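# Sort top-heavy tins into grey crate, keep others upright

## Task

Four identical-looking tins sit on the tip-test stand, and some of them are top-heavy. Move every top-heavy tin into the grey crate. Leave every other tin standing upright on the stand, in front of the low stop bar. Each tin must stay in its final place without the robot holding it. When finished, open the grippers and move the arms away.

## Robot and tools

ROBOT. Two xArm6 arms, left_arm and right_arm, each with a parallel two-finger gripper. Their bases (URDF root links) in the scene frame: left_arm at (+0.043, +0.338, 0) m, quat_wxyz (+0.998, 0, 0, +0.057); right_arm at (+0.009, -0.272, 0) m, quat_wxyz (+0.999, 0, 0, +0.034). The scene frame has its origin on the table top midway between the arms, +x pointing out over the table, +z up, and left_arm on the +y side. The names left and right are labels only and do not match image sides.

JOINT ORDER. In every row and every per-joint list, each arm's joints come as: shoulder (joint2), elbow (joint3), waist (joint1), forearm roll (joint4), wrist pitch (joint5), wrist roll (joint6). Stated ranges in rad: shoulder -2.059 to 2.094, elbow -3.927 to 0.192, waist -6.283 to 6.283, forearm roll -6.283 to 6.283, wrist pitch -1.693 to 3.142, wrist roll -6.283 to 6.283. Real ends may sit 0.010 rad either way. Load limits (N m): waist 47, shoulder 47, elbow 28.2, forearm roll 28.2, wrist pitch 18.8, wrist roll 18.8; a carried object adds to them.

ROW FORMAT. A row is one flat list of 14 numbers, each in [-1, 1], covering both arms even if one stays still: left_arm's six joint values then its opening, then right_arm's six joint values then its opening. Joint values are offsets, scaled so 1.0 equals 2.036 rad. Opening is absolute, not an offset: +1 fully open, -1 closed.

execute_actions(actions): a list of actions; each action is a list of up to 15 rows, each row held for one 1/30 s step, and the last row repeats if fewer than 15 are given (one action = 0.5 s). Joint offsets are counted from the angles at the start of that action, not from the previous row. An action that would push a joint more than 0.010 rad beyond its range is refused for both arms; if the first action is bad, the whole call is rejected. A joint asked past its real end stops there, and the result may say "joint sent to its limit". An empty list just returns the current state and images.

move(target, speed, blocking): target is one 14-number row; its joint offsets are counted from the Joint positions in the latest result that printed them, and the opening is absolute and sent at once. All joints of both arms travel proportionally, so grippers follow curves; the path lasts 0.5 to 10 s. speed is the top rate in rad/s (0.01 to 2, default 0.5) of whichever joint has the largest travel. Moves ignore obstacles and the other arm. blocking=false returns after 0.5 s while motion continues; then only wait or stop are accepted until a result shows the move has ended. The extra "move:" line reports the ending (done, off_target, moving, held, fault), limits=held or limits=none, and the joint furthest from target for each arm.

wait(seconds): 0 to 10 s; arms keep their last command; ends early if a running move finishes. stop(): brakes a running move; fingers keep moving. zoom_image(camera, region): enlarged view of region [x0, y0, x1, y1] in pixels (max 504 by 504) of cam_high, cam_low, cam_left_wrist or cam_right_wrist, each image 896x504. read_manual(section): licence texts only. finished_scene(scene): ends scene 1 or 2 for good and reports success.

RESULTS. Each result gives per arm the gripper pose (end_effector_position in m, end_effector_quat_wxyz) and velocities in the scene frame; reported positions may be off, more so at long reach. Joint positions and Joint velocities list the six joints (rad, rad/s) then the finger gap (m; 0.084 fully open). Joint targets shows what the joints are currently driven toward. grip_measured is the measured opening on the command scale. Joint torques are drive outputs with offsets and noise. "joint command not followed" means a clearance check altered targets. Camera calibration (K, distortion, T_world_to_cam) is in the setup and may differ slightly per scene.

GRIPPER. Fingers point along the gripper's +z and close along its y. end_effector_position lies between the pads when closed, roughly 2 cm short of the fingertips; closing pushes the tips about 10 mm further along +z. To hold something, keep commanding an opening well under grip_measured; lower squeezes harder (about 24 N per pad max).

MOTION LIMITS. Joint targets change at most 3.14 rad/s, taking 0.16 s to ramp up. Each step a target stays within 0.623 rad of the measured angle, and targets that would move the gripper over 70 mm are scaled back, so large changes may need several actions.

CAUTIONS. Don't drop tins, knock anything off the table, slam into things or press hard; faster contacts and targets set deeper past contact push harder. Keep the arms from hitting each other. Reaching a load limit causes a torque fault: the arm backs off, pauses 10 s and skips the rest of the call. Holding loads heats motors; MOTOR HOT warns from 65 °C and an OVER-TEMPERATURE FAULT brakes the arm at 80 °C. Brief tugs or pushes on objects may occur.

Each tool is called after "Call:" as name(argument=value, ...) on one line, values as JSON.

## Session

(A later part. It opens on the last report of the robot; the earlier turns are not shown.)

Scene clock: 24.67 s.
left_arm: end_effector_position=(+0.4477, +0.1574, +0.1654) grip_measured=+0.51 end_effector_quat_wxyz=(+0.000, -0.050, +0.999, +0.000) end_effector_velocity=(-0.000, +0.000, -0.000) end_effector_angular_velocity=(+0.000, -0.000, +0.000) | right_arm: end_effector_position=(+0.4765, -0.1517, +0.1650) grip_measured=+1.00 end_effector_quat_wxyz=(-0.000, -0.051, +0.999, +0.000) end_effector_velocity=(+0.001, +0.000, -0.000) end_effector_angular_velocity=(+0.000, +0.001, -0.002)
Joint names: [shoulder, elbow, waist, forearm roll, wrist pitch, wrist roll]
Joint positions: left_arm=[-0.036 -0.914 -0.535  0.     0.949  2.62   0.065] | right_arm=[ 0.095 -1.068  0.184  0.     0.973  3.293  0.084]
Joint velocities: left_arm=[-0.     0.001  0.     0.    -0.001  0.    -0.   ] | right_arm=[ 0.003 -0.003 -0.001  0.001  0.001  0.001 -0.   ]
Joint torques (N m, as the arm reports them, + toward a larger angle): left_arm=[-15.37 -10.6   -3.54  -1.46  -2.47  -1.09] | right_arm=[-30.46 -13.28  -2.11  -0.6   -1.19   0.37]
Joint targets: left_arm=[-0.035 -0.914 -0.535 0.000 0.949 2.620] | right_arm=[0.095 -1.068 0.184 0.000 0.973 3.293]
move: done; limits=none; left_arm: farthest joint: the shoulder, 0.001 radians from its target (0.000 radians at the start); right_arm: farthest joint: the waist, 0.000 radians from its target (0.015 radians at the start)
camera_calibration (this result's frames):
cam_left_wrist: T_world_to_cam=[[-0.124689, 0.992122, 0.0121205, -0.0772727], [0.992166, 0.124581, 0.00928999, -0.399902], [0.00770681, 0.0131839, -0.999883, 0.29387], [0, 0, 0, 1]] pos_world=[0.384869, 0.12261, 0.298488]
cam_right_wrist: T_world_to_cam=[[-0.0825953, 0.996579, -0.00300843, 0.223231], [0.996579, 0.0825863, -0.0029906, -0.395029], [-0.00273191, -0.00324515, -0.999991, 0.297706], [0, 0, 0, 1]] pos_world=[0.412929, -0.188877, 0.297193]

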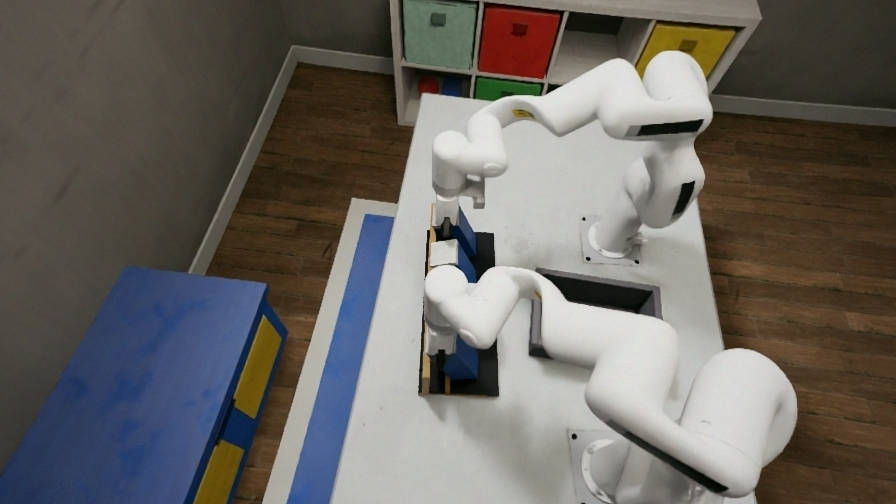

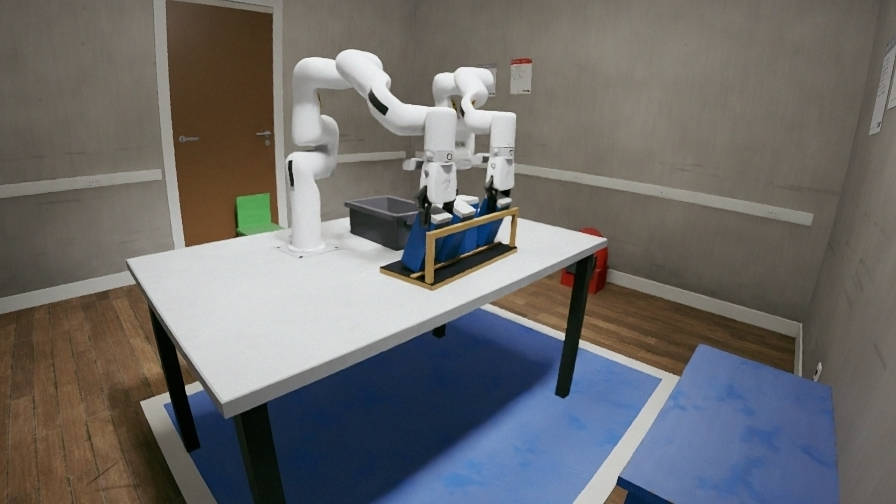

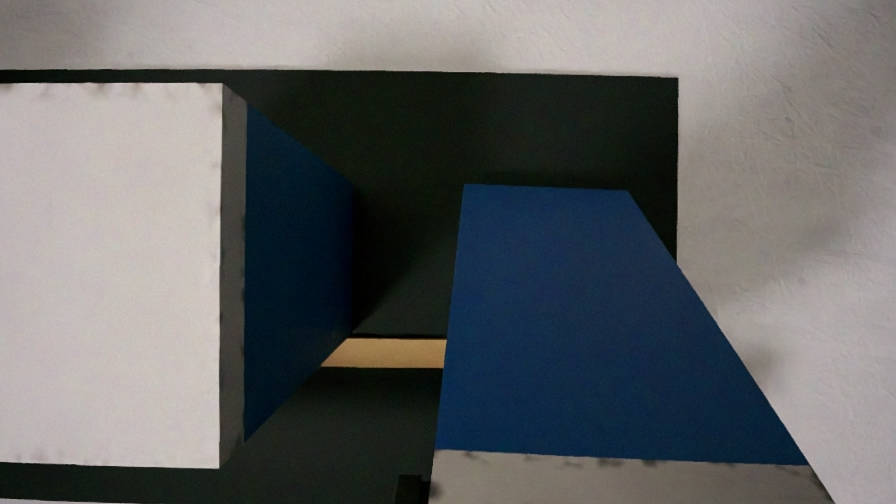

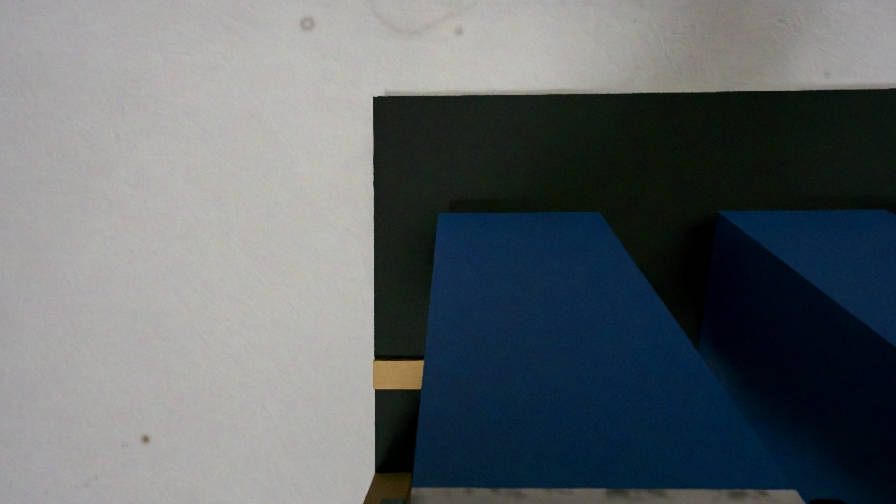

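Call:
execute_actions(actions=[[[0,0,0,0,0,0,-0.2,0,0,0,0,0,0,-0.2]],[[0,0,0,0,0,0,-0.2,0,0,0,0,0,0,-0.2]]])

Scene clock: 27.83 s.
left_arm: end_effector_position=(+0.4477, +0.1574, +0.1654) grip_measured=+0.51 end_effector_quat_wxyz=(+0.000, -0.050, +0.999, +0.000) end_effector_velocity=(-0.001, +0.000, -0.000) end_effector_angular_velocity=(-0.000, +0.002, +0.000) | right_arm: end_effector_position=(+0.4767, -0.1517, +0.1652) grip_measured=+0.50 end_effector_quat_wxyz=(+0.000, -0.050, +0.999, +0.000) end_effector_velocity=(-0.000, +0.000, -0.001) end_effector_angular_velocity=(-0.001, +0.002, +0.001)
Joint names: [shoulder, elbow, waist, forearm roll, wrist pitch, wrist roll]
Joint positions: left_arm=[-0.036 -0.914 -0.535  0.     0.949  2.62   0.065] | right_arm=[ 0.095 -1.068  0.184  0.     0.973  3.293  0.065]
Joint velocities: left_arm=[-0.001  0.002  0.    -0.001  0.     0.001 -0.   ] | right_arm=[ 0.001 -0.     0.    -0.     0.002 -0.001 -0.   ]
Joint torques (N m, as the arm reports them, + toward a larger angle): left_arm=[-15.06 -10.57  -3.47  -1.62  -2.36  -1.08] | right_arm=[-29.16 -12.56  -1.12   0.29  -1.31   0.48]
Joint targets: left_arm=[-0.036 -0.914 -0.535 0.000 0.949 2.620] | right_arm=[0.095 -1.068 0.184 0.000 0.973 3.293]
camera_calibration (this result's frames):
cam_left_wrist: T_world_to_cam=[[-0.124683, 0.992122, 0.0121693, -0.0772932], [0.992167, 0.124576, 0.00919882, -0.399859], [0.00761035, 0.0132209, -0.999884, 0.293872], [0, 0, 0, 1]] pos_world=[0.384854, 0.122612, 0.298456]
cam_right_wrist: T_world_to_cam=[[-0.0825148, 0.996585, -0.00307339, 0.223314], [0.996588, 0.0825075, -0.00242099, -0.395302], [-0.00215914, -0.00326267, -0.999992, 0.297651], [0, 0, 0, 1]] pos_world=[0.413023, -0.188965, 0.297378]

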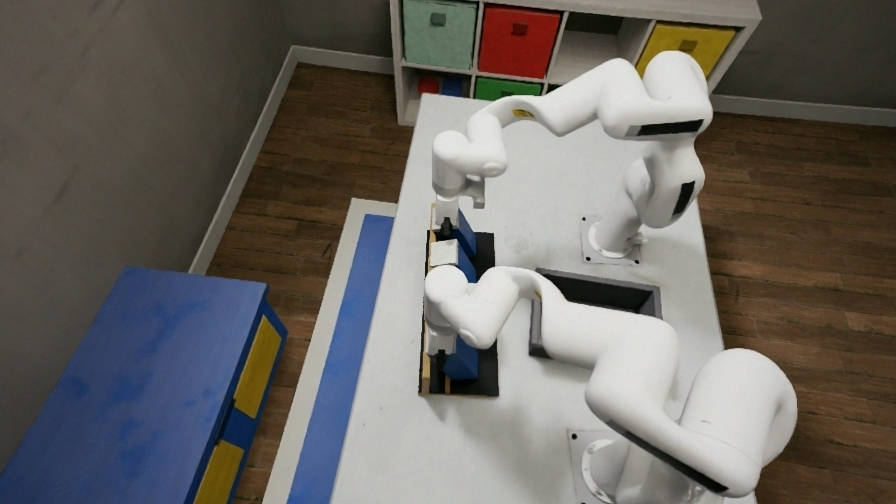

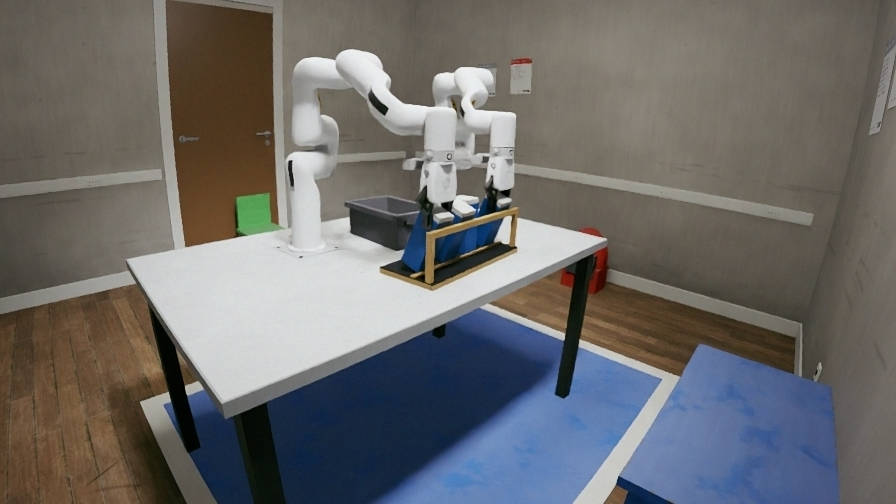

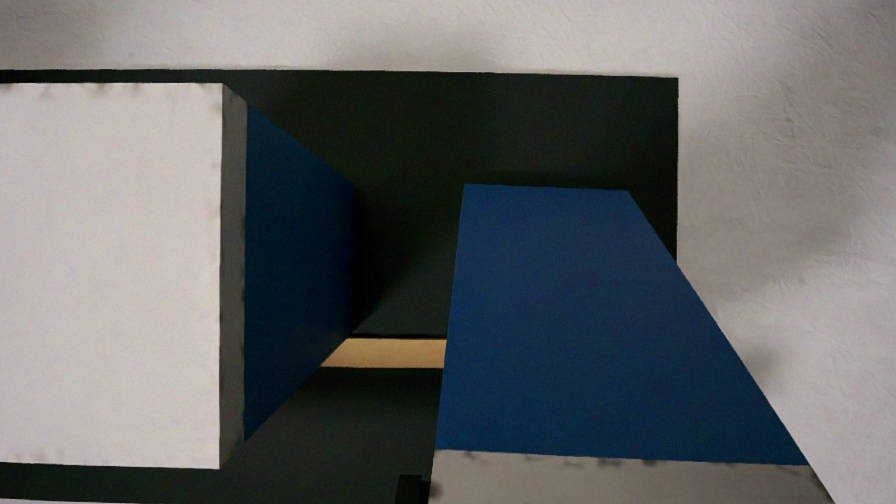

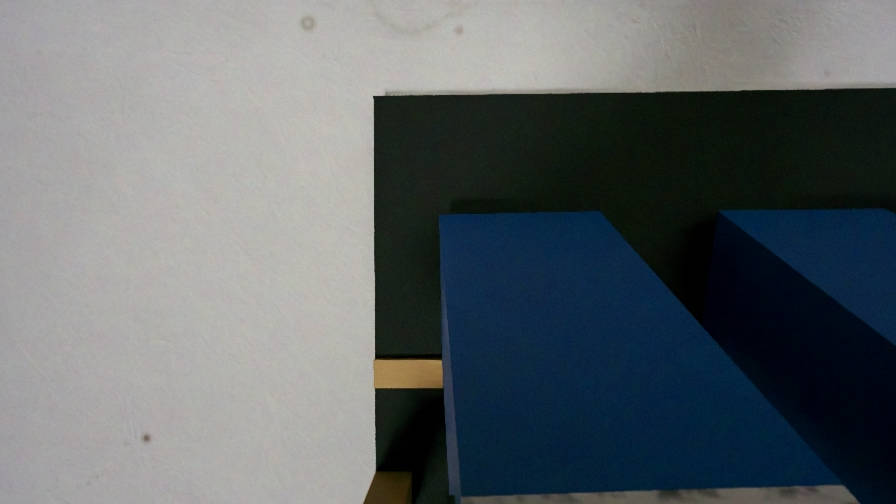

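Call:
move(target=[-0.0699,-0.2029,0,0,0.2734,0,-0.2,-0.0653,-0.2008,0,0,0.2661,0,-0.2], speed=0.4)

Scene clock: 31.07 s.
left_arm: end_effector_position=(+0.4312, +0.1648, +0.3594) grip_measured=+0.51 end_effector_quat_wxyz=(-0.000, -0.050, +0.999, +0.000) end_effector_velocity=(-0.000, +0.000, +0.001) end_effector_angular_velocity=(-0.000, -0.001, +0.000) | right_arm: end_effector_position=(+0.4592, -0.1563, +0.3600) grip_measured=+0.50 end_effector_quat_wxyz=(-0.000, -0.051, +0.999, +0.000) end_effector_velocity=(-0.001, +0.001, +0.002) end_effector_angular_velocity=(+0.001, -0.002, +0.001)
Joint names: [shoulder, elbow, waist, forearm roll, wrist pitch, wrist roll]
Joint positions: left_arm=[-0.178 -1.327 -0.535  0.     1.505  2.62   0.065] | right_arm=[-0.038 -1.477  0.184  0.     1.515  3.293  0.065]
Joint velocities: left_arm=[-0.001 -0.002  0.     0.     0.002 -0.     0.   ] | right_arm=[-0.003 -0.002  0.002  0.001  0.003  0.001  0.   ]
Joint torques (N m, as the arm reports them, + toward a larger angle): left_arm=[-15.77 -12.96  -1.55  -0.66  -2.33  -0.87] | right_arm=[-29.1  -14.77  -2.05  -0.74  -1.42   0.46]
Joint targets: left_arm=[-0.178 -1.327 -0.535 0.000 1.505 2.620] | right_arm=[-0.038 -1.477 0.184 0.000 1.515 3.293]
move: done; limits=none; left_arm: farthest joint: the shoulder, 0.001 radians from its target (0.143 radians at the start); right_arm: farthest joint: the waist, 0.000 radians from its target (0.000 radians at the start)
camera_calibration (this result's frames):
cam_left_wrist: T_world_to_cam=[[-0.124902, 0.992082, 0.0131216, -0.0893008], [0.99215, 0.124807, 0.00780146, -0.38576], [0.00610202, 0.013993, -0.999883, 0.488397], [0, 0, 0, 1]] pos_world=[0.368598, 0.129905, 0.492521]
cam_right_wrist: T_world_to_cam=[[-0.0825515, 0.996582, -0.00313383, 0.227004], [0.996583, 0.0825426, -0.00286065, -0.376809], [-0.0025922, -0.00335927, -0.999991, 0.492579], [0, 0, 0, 1]] pos_world=[0.395538, -0.193471, 0.492208]

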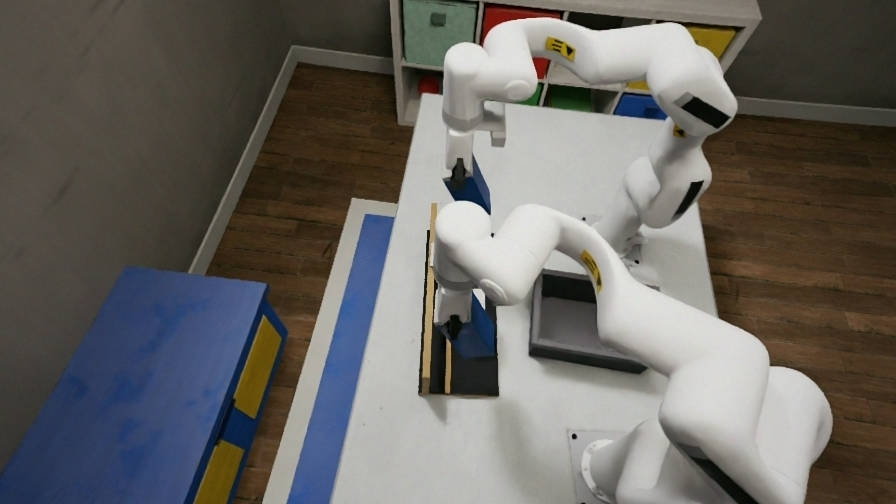

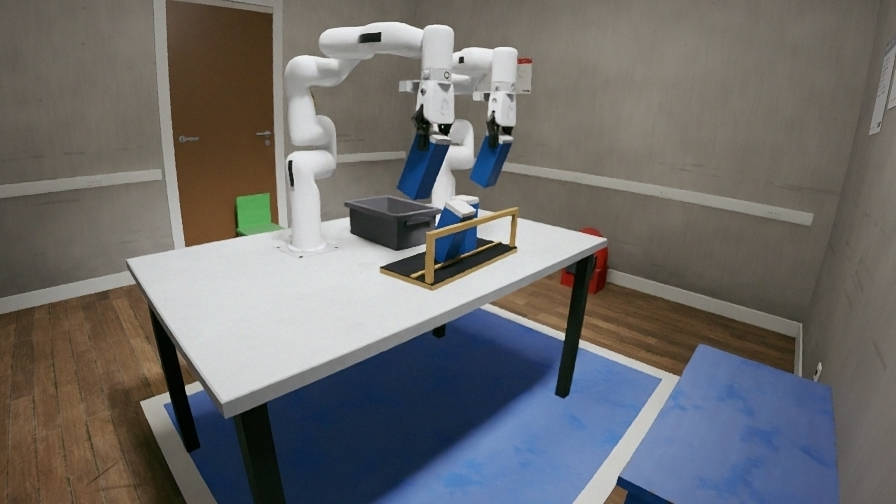

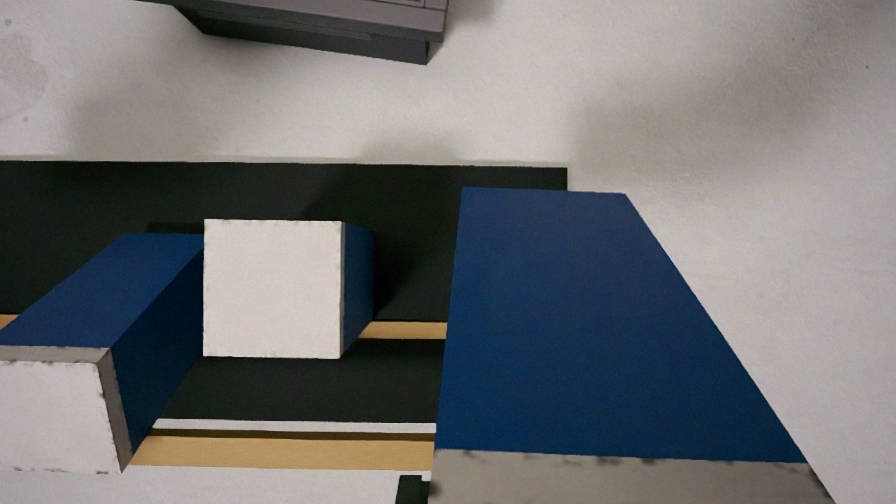

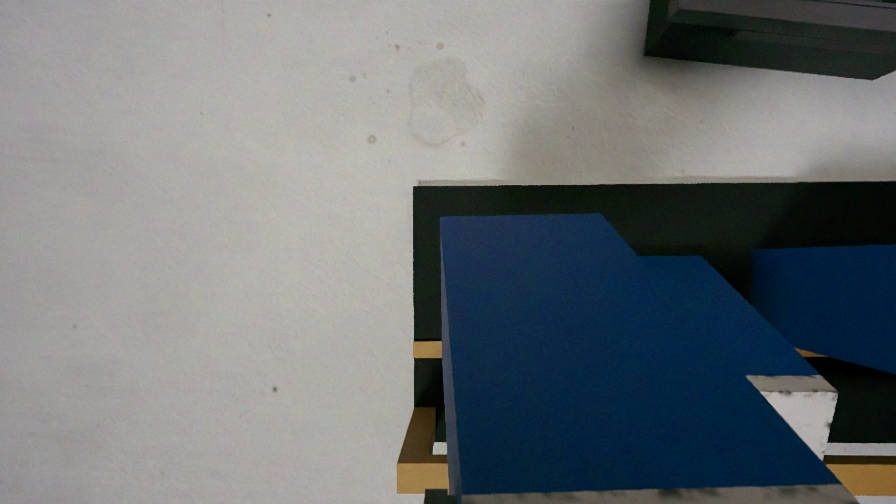

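Call:
move(target=[0,0,0,0,0,0,-0.2,-0.4859,0.4949,0,0,-0.1761,-0.0744,-0.2], speed=0.7)

Call:
move(target=[-0.3254,0.3811,-0.3464,0,-0.2227,0.2562,-0.2,0,0,0.6546,0,0,0,-0.2], speed=0.7)

Scene clock: 36.70 s.
left_arm: end_effector_position=(+0.4312, +0.1648, +0.3594) grip_measured=+0.51 end_effector_quat_wxyz=(-0.000, -0.050, +0.999, +0.000) end_effector_velocity=(+0.000, -0.000, +0.000) end_effector_angular_velocity=(-0.000, -0.000, -0.000) | right_arm: end_effector_position=(+0.2870, -0.2007, +0.3002) grip_measured=+0.50 end_effector_quat_wxyz=(+0.168, -0.124, +0.978, +0.021) end_effector_velocity=(-0.001, -0.000, -0.001) end_effector_angular_velocity=(+0.000, +0.003, -0.001)
Joint names: [shoulder, elbow, waist, forearm roll, wrist pitch, wrist roll]
Joint positions: left_arm=[-0.178 -1.327 -0.535  0.     1.505  2.62   0.065] | right_arm=[-1.027 -0.47   0.184  0.     1.156  3.141  0.065]
Joint velocities: left_arm=[-0.  0. -0. -0. -0.  0. -0.] | right_arm=[-0.003  0.004 -0.001  0.001  0.002 -0.001 -0.   ]
Joint torques (N m, as the arm reports them, + toward a larger angle): left_arm=[-15.99 -12.99  -1.98  -0.61  -2.19  -0.9 ] | right_arm=[ -4.88 -15.62  -2.15  -0.62  -2.06   0.38]
Joint targets: left_arm=[-0.178 -1.327 -0.535 0.000 1.505 2.620] | right_arm=[-1.027 -0.469 0.184 0.000 1.156 3.141]
move: done; limits=none; left_arm: farthest joint: the waist, 0.000 radians from its target (0.000 radians at the start); right_arm: farthest joint: the shoulder, 0.001 radians from its target (0.989 radians at the start)
camera_calibration (this result's frames):
cam_left_wrist: T_world_to_cam=[[-0.124902, 0.992082, 0.0131212, -0.0893007], [0.99215, 0.124807, 0.00780209, -0.38576], [0.00610268, 0.0139927, -0.999883, 0.488397], [0, 0, 0, 1]] pos_world=[0.368598, 0.129905, 0.492521]
cam_right_wrist: T_world_to_cam=[[-0.231909, 0.972732, 0.00314672, 0.293045], [0.91821, 0.21784, 0.330812, -0.252221], [0.321107, 0.0796077, -0.943691, 0.338976], [0, 0, 0, 1]] pos_world=[0.190704, -0.257096, 0.402405]

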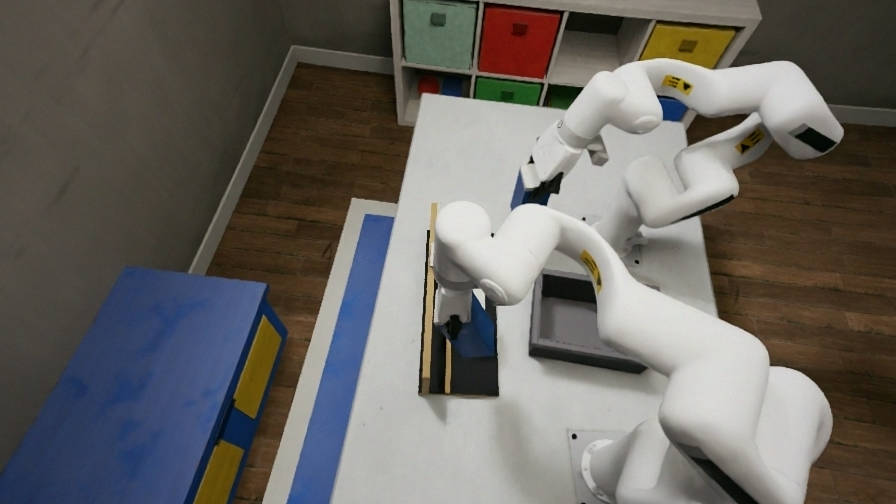

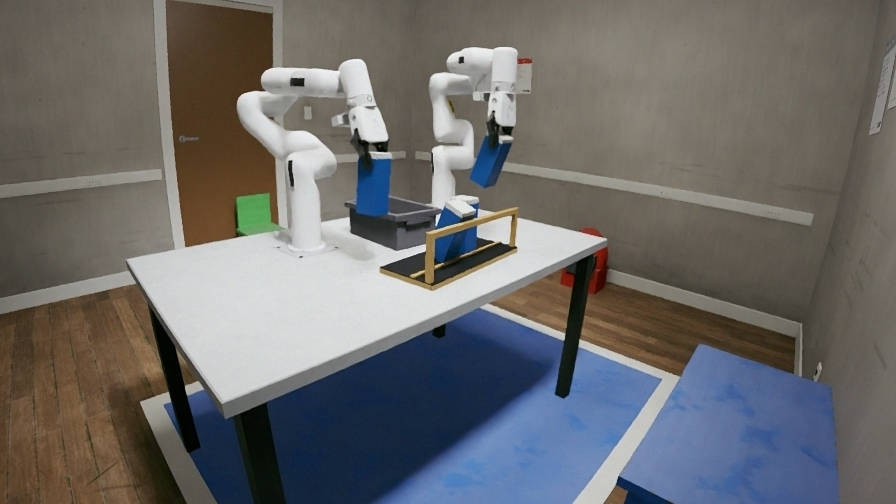

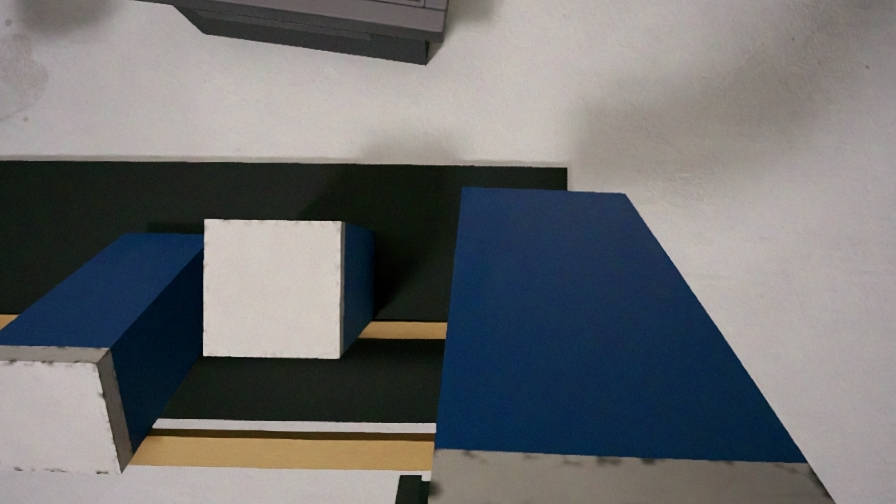

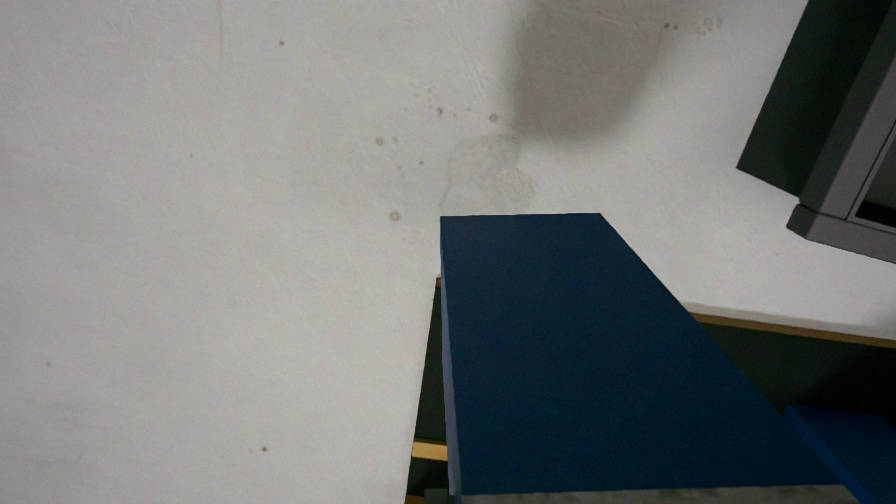

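Scene clock: 39.30 s.
left_arm: end_effector_position=(+0.1854, +0.0405, +0.2997) grip_measured=+0.51 end_effector_quat_wxyz=(+0.143, +0.526, +0.834, -0.090) end_effector_velocity=(-0.001, +0.000, -0.000) end_effector_angular_velocity=(-0.000, -0.000, -0.002) | right_arm: end_effector_position=(+0.0050, +0.0147, +0.3002) grip_measured=+0.50 end_effector_quat_wxyz=(-0.119, +0.702, -0.692, -0.120) end_effector_velocity=(-0.001, +0.000, -0.000) end_effector_angular_velocity=(-0.001, +0.000, +0.003)
Joint names: [shoulder, elbow, waist, forearm roll, wrist pitch, wrist roll]
Joint positions: left_arm=[-0.84  -0.551 -1.24   0.     1.052  3.142  0.065] | right_arm=[-1.027 -0.47   1.516  0.     1.156  3.141  0.065]
Joint velocities: left_arm=[-0.002  0.002 -0.001 -0.    -0.     0.001 -0.   ] | right_arm=[ 0.001  0.     0.003  0.    -0.     0.001 -0.   ]
Joint torques (N m, as the arm reports them, + toward a larger angle): left_arm=[ -4.62 -13.73  -1.78  -0.36  -3.41  -0.75] | right_arm=[ -5.17 -15.52  -2.11  -0.59  -2.05   0.41]
Joint targets: left_arm=[-0.840 -0.551 -1.240 0.000 1.052 3.142] | right_arm=[-1.027 -0.470 1.516 0.000 1.156 3.141]
move: done; limits=none; left_arm: farthest joint: the shoulder, 0.001 radians from its target (0.663 radians at the start); right_arm: farthest joint: the waist, 0.001 radians from its target (1.333 radians at the start)
camera_calibration (this result's frames):
cam_left_wrist: T_world_to_cam=[[0.890536, 0.454898, 0.00373907, -0.159542], [0.42662, -0.837976, 0.340282, -0.0817189], [0.157927, -0.301438, -0.940316, 0.398763], [0, 0, 0, 1]] pos_world=[0.113966, 0.124299, 0.403367]
cam_right_wrist: T_world_to_cam=[[-0.999984, 0.00471448, 0.00311847, 0.0362352], [0.00548067, 0.943682, 0.330807, -0.0463792], [-0.00138326, 0.330819, -0.943693, 0.410277], [0, 0, 0, 1]] pos_world=[0.0370563, -0.0921311, 0.402405]

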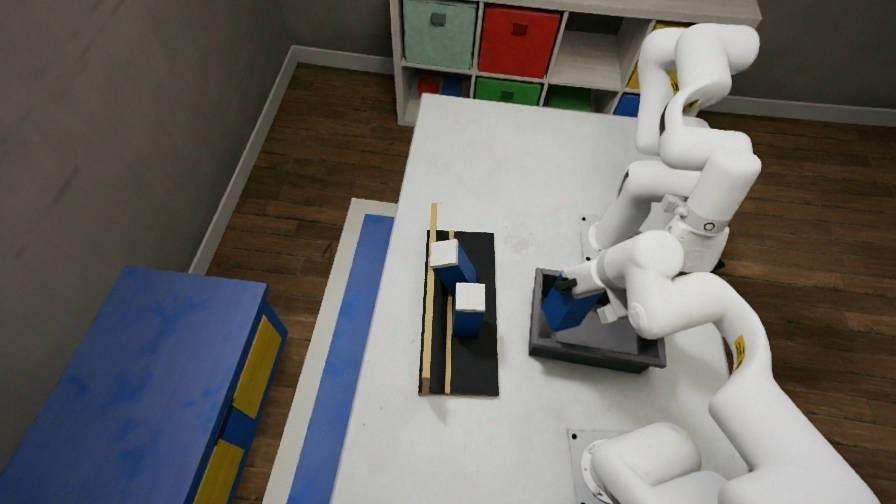

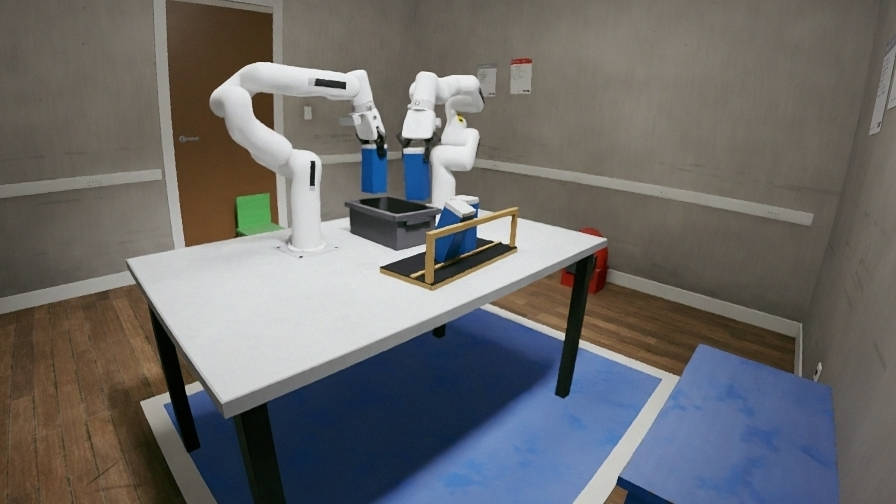

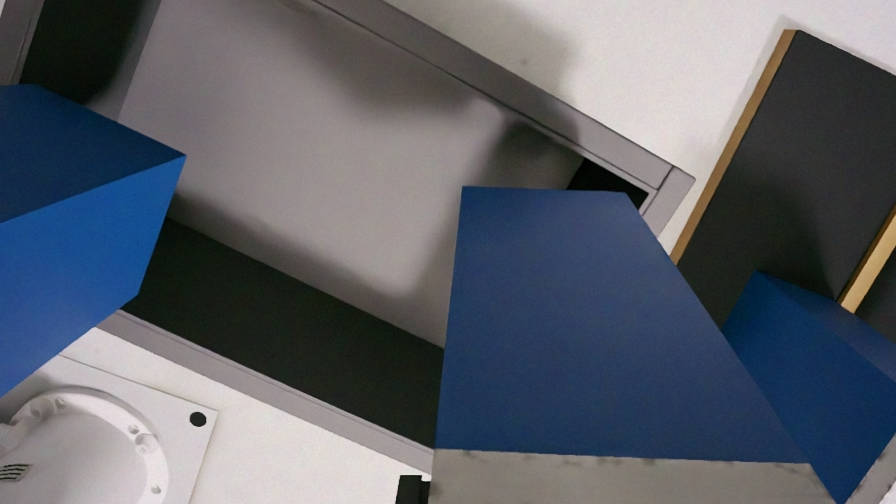

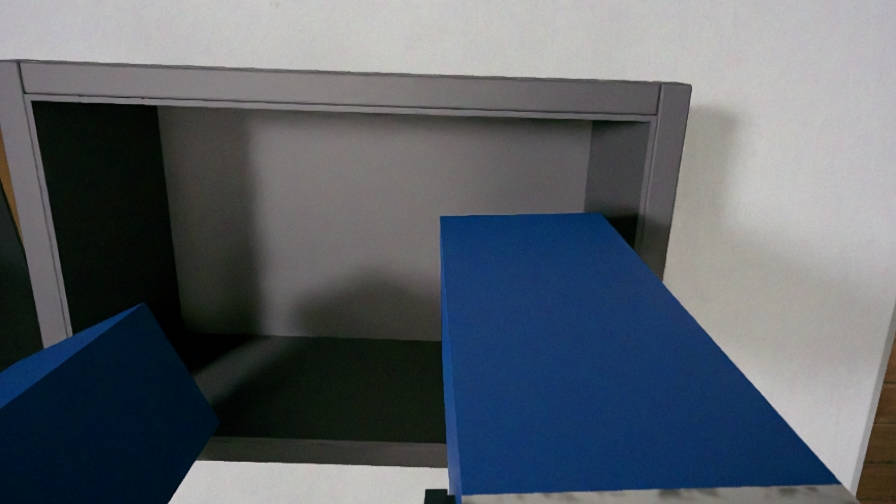

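Call:
move(target=[-0.1087,0.0463,-0.1956,0,0.0619,0,-0.2,-0.0702,0.2240,0.0331,0,-0.1533,0,-0.2], speed=0.35)

Scene clock: 44.30 s.
left_arm: end_effector_position=(+0.0565, +0.0592, +0.2999) grip_measured=+0.51 end_effector_quat_wxyz=(+0.122, +0.680, +0.713, -0.116) end_effector_velocity=(-0.000, -0.000, +0.001) end_effector_angular_velocity=(-0.001, -0.001, -0.002) | right_arm: end_effector_position=(-0.0121, -0.0124, +0.1581) grip_measured=+0.50 end_effector_quat_wxyz=(-0.115, +0.725, -0.668, -0.124) end_effector_velocity=(-0.000, -0.001, -0.002) end_effector_angular_velocity=(-0.004, +0.001, +0.000)
Joint names: [shoulder, elbow, waist, forearm roll, wrist pitch, wrist roll]
Joint positions: left_arm=[-1.061 -0.457 -1.638  0.     1.178  3.142  0.065] | right_arm=[-1.169 -0.014  1.583 -0.     0.844  3.141  0.065]
Joint velocities: left_arm=[-0.001 -0.001 -0.002  0.001  0.     0.    -0.   ] | right_arm=[ 0.     0.004  0.001  0.001 -0.001  0.     0.   ]
Joint torques (N m, as the arm reports them, + toward a larger angle): left_arm=[ -1.57 -13.47  -1.37  -0.57  -3.31  -0.69] | right_arm=[ -2.4  -15.42  -1.62  -0.12  -1.97   0.32]
Joint targets: left_arm=[-1.061 -0.457 -1.638 0.000 1.178 3.142] | right_arm=[-1.169 -0.014 1.583 0.000 0.844 3.141]
move: done; limits=none; left_arm: farthest joint: the waist, 0.001 radians from its target (0.398 radians at the start); right_arm: farthest joint: the waist, 0.001 radians from its target (0.067 radians at the start)
camera_calibration (this result's frames):
cam_left_wrist: T_world_to_cam=[[0.997222, 0.0743904, 0.00373683, -0.0367881], [0.0686562, -0.937491, 0.34117, 0.0147246], [0.028883, -0.339966, -0.939994, 0.434444], [0, 0, 0, 1]] pos_world=[0.0231269, 0.164237, 0.403488]
cam_right_wrist: T_world_to_cam=[[-0.998045, -0.0624252, 0.00297473, 0.0189061], [-0.0579389, 0.942063, 0.330394, 0.0255591], [-0.0234273, 0.329575, -0.943839, 0.284914], [0, 0, 0, 1]] pos_world=[0.0270248, -0.116799, 0.260412]

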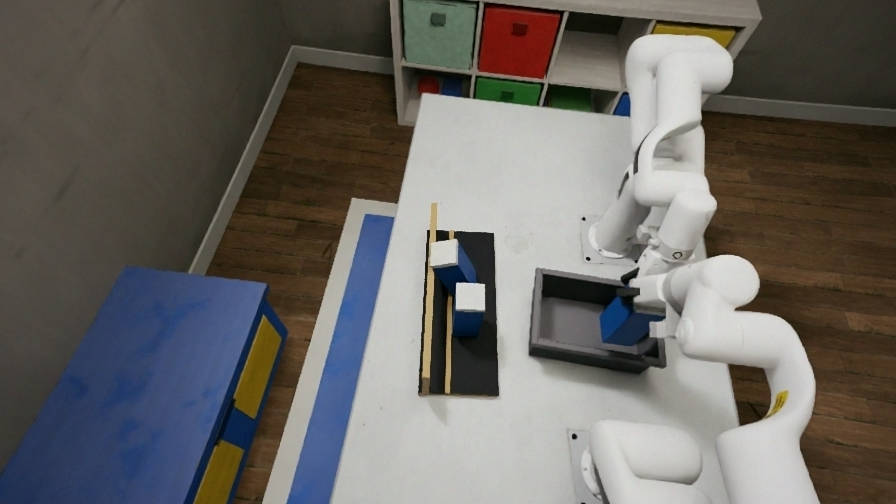

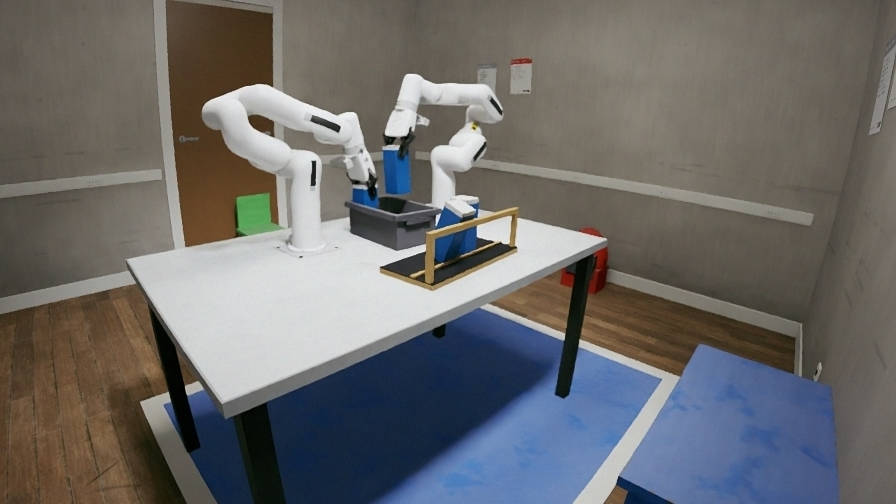

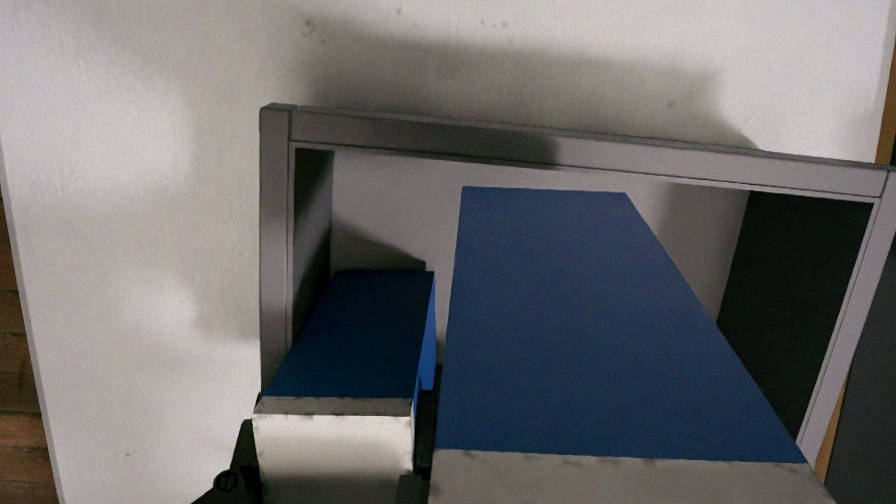

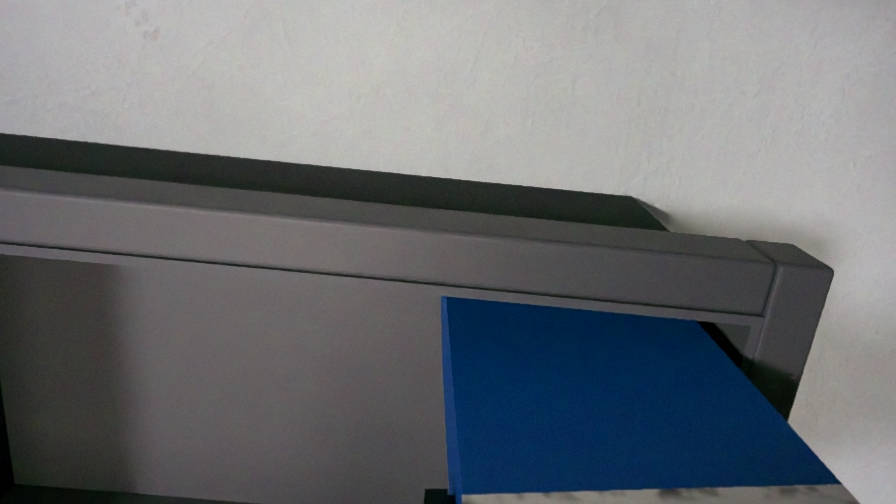

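Call:
move(target=[0.0424,-0.0163,0.0148,0,-0.0261,0,-0.2,0,0,0,0,0,0,1], speed=0.2)

Scene clock: 46.40 s.
left_arm: end_effector_position=(+0.0664, +0.0404, +0.3000) grip_measured=+0.51 end_effector_quat_wxyz=(+0.124, +0.670, +0.723, -0.115) end_effector_velocity=(+0.000, -0.001, +0.000) end_effector_angular_velocity=(-0.000, +0.000, +0.001) | right_arm: end_effector_position=(-0.0121, -0.0124, +0.1581) grip_measured=+1.00 end_effector_quat_wxyz=(-0.115, +0.725, -0.668, -0.124) end_effector_velocity=(-0.000, -0.000, -0.001) end_effector_angular_velocity=(-0.002, -0.000, +0.001)
Joint names: [shoulder, elbow, waist, forearm roll, wrist pitch, wrist roll]
Joint positions: left_arm=[-0.975 -0.49  -1.608  0.     1.125  3.142  0.065] | right_arm=[-1.169 -0.014  1.583 -0.     0.844  3.141  0.084]
Joint velocities: left_arm=[ 0.003 -0.002  0.002 -0.    -0.001  0.    -0.   ] | right_arm=[ 0.001  0.001  0.001  0.     0.    -0.     0.   ]
Joint torques (N m, as the arm reports them, + toward a larger angle): left_arm=[ -3.3  -13.55  -1.75  -0.56  -3.43  -0.87] | right_arm=[ -1.73 -14.4   -2.03  -0.55  -1.72   0.39]
Joint targets: left_arm=[-0.974 -0.490 -1.608 0.000 1.125 3.142] | right_arm=[-1.169 -0.014 1.583 -0.000 0.844 3.141]
move: done; limits=none; left_arm: farthest joint: the waist, 0.000 radians from its target (0.030 radians at the start); right_arm: farthest joint: the waist, 0.000 radians from its target (0.000 radians at the start)
camera_calibration (this result's frames):
cam_left_wrist: T_world_to_cam=[[0.994547, 0.104226, 0.00372608, -0.0462391], [0.0967035, -0.93497, 0.34129, -0.00560328], [0.0390549, -0.339069, -0.939951, 0.427073], [0, 0, 0, 1]] pos_world=[0.0298494, 0.144388, 0.403513]
cam_right_wrist: T_world_to_cam=[[-0.998045, -0.06243, 0.00297714, 0.0189039], [-0.0579425, 0.942061, 0.330399, 0.0255569], [-0.0234314, 0.32958, -0.943837, 0.284915], [0, 0, 0, 1]] pos_world=[0.0270237, -0.116798, 0.260413]

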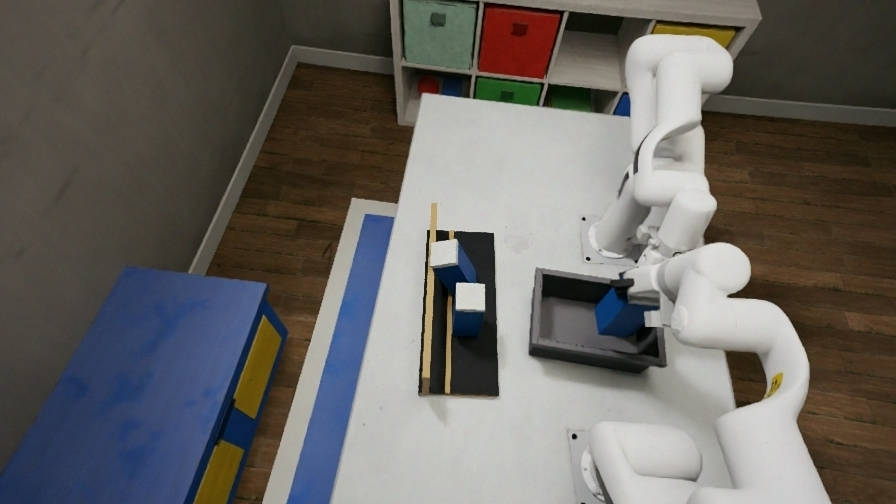

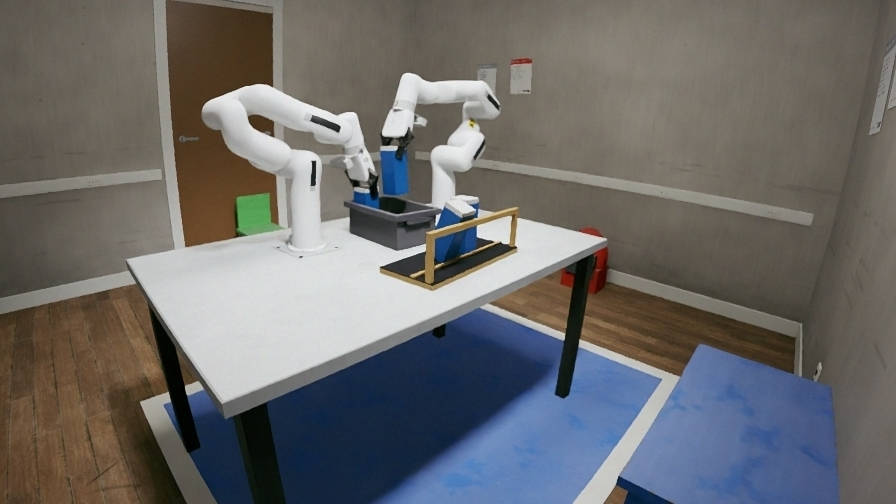

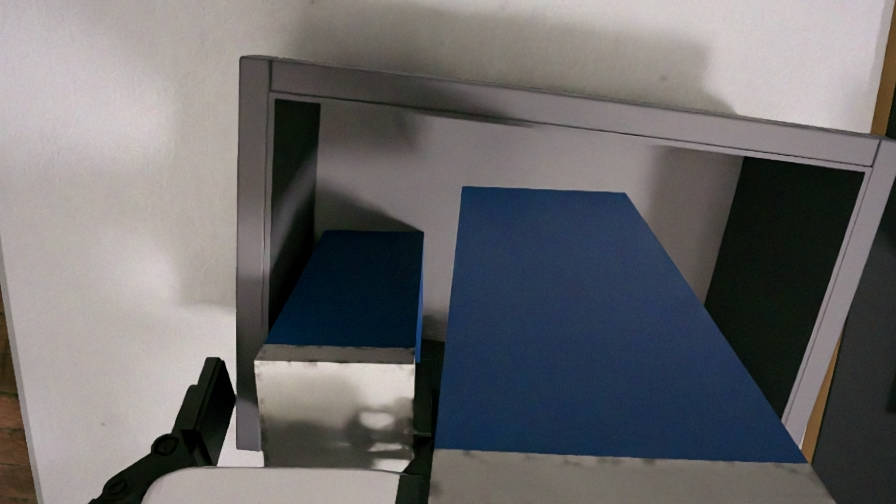

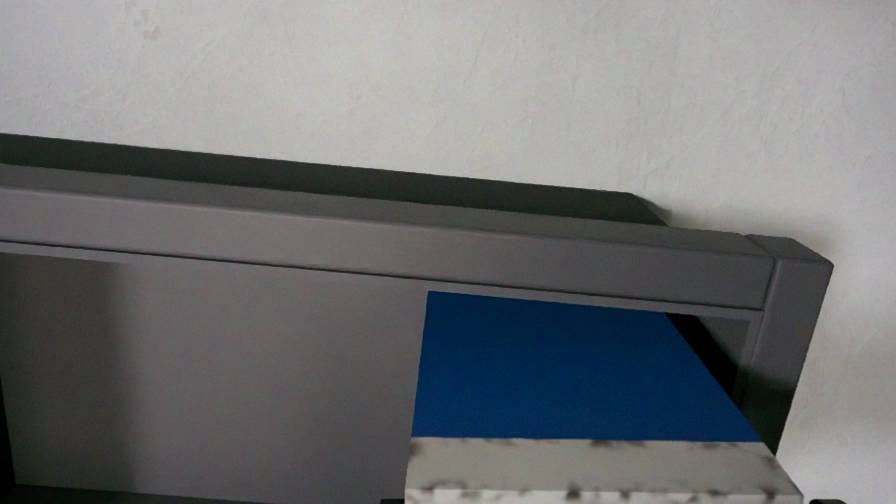

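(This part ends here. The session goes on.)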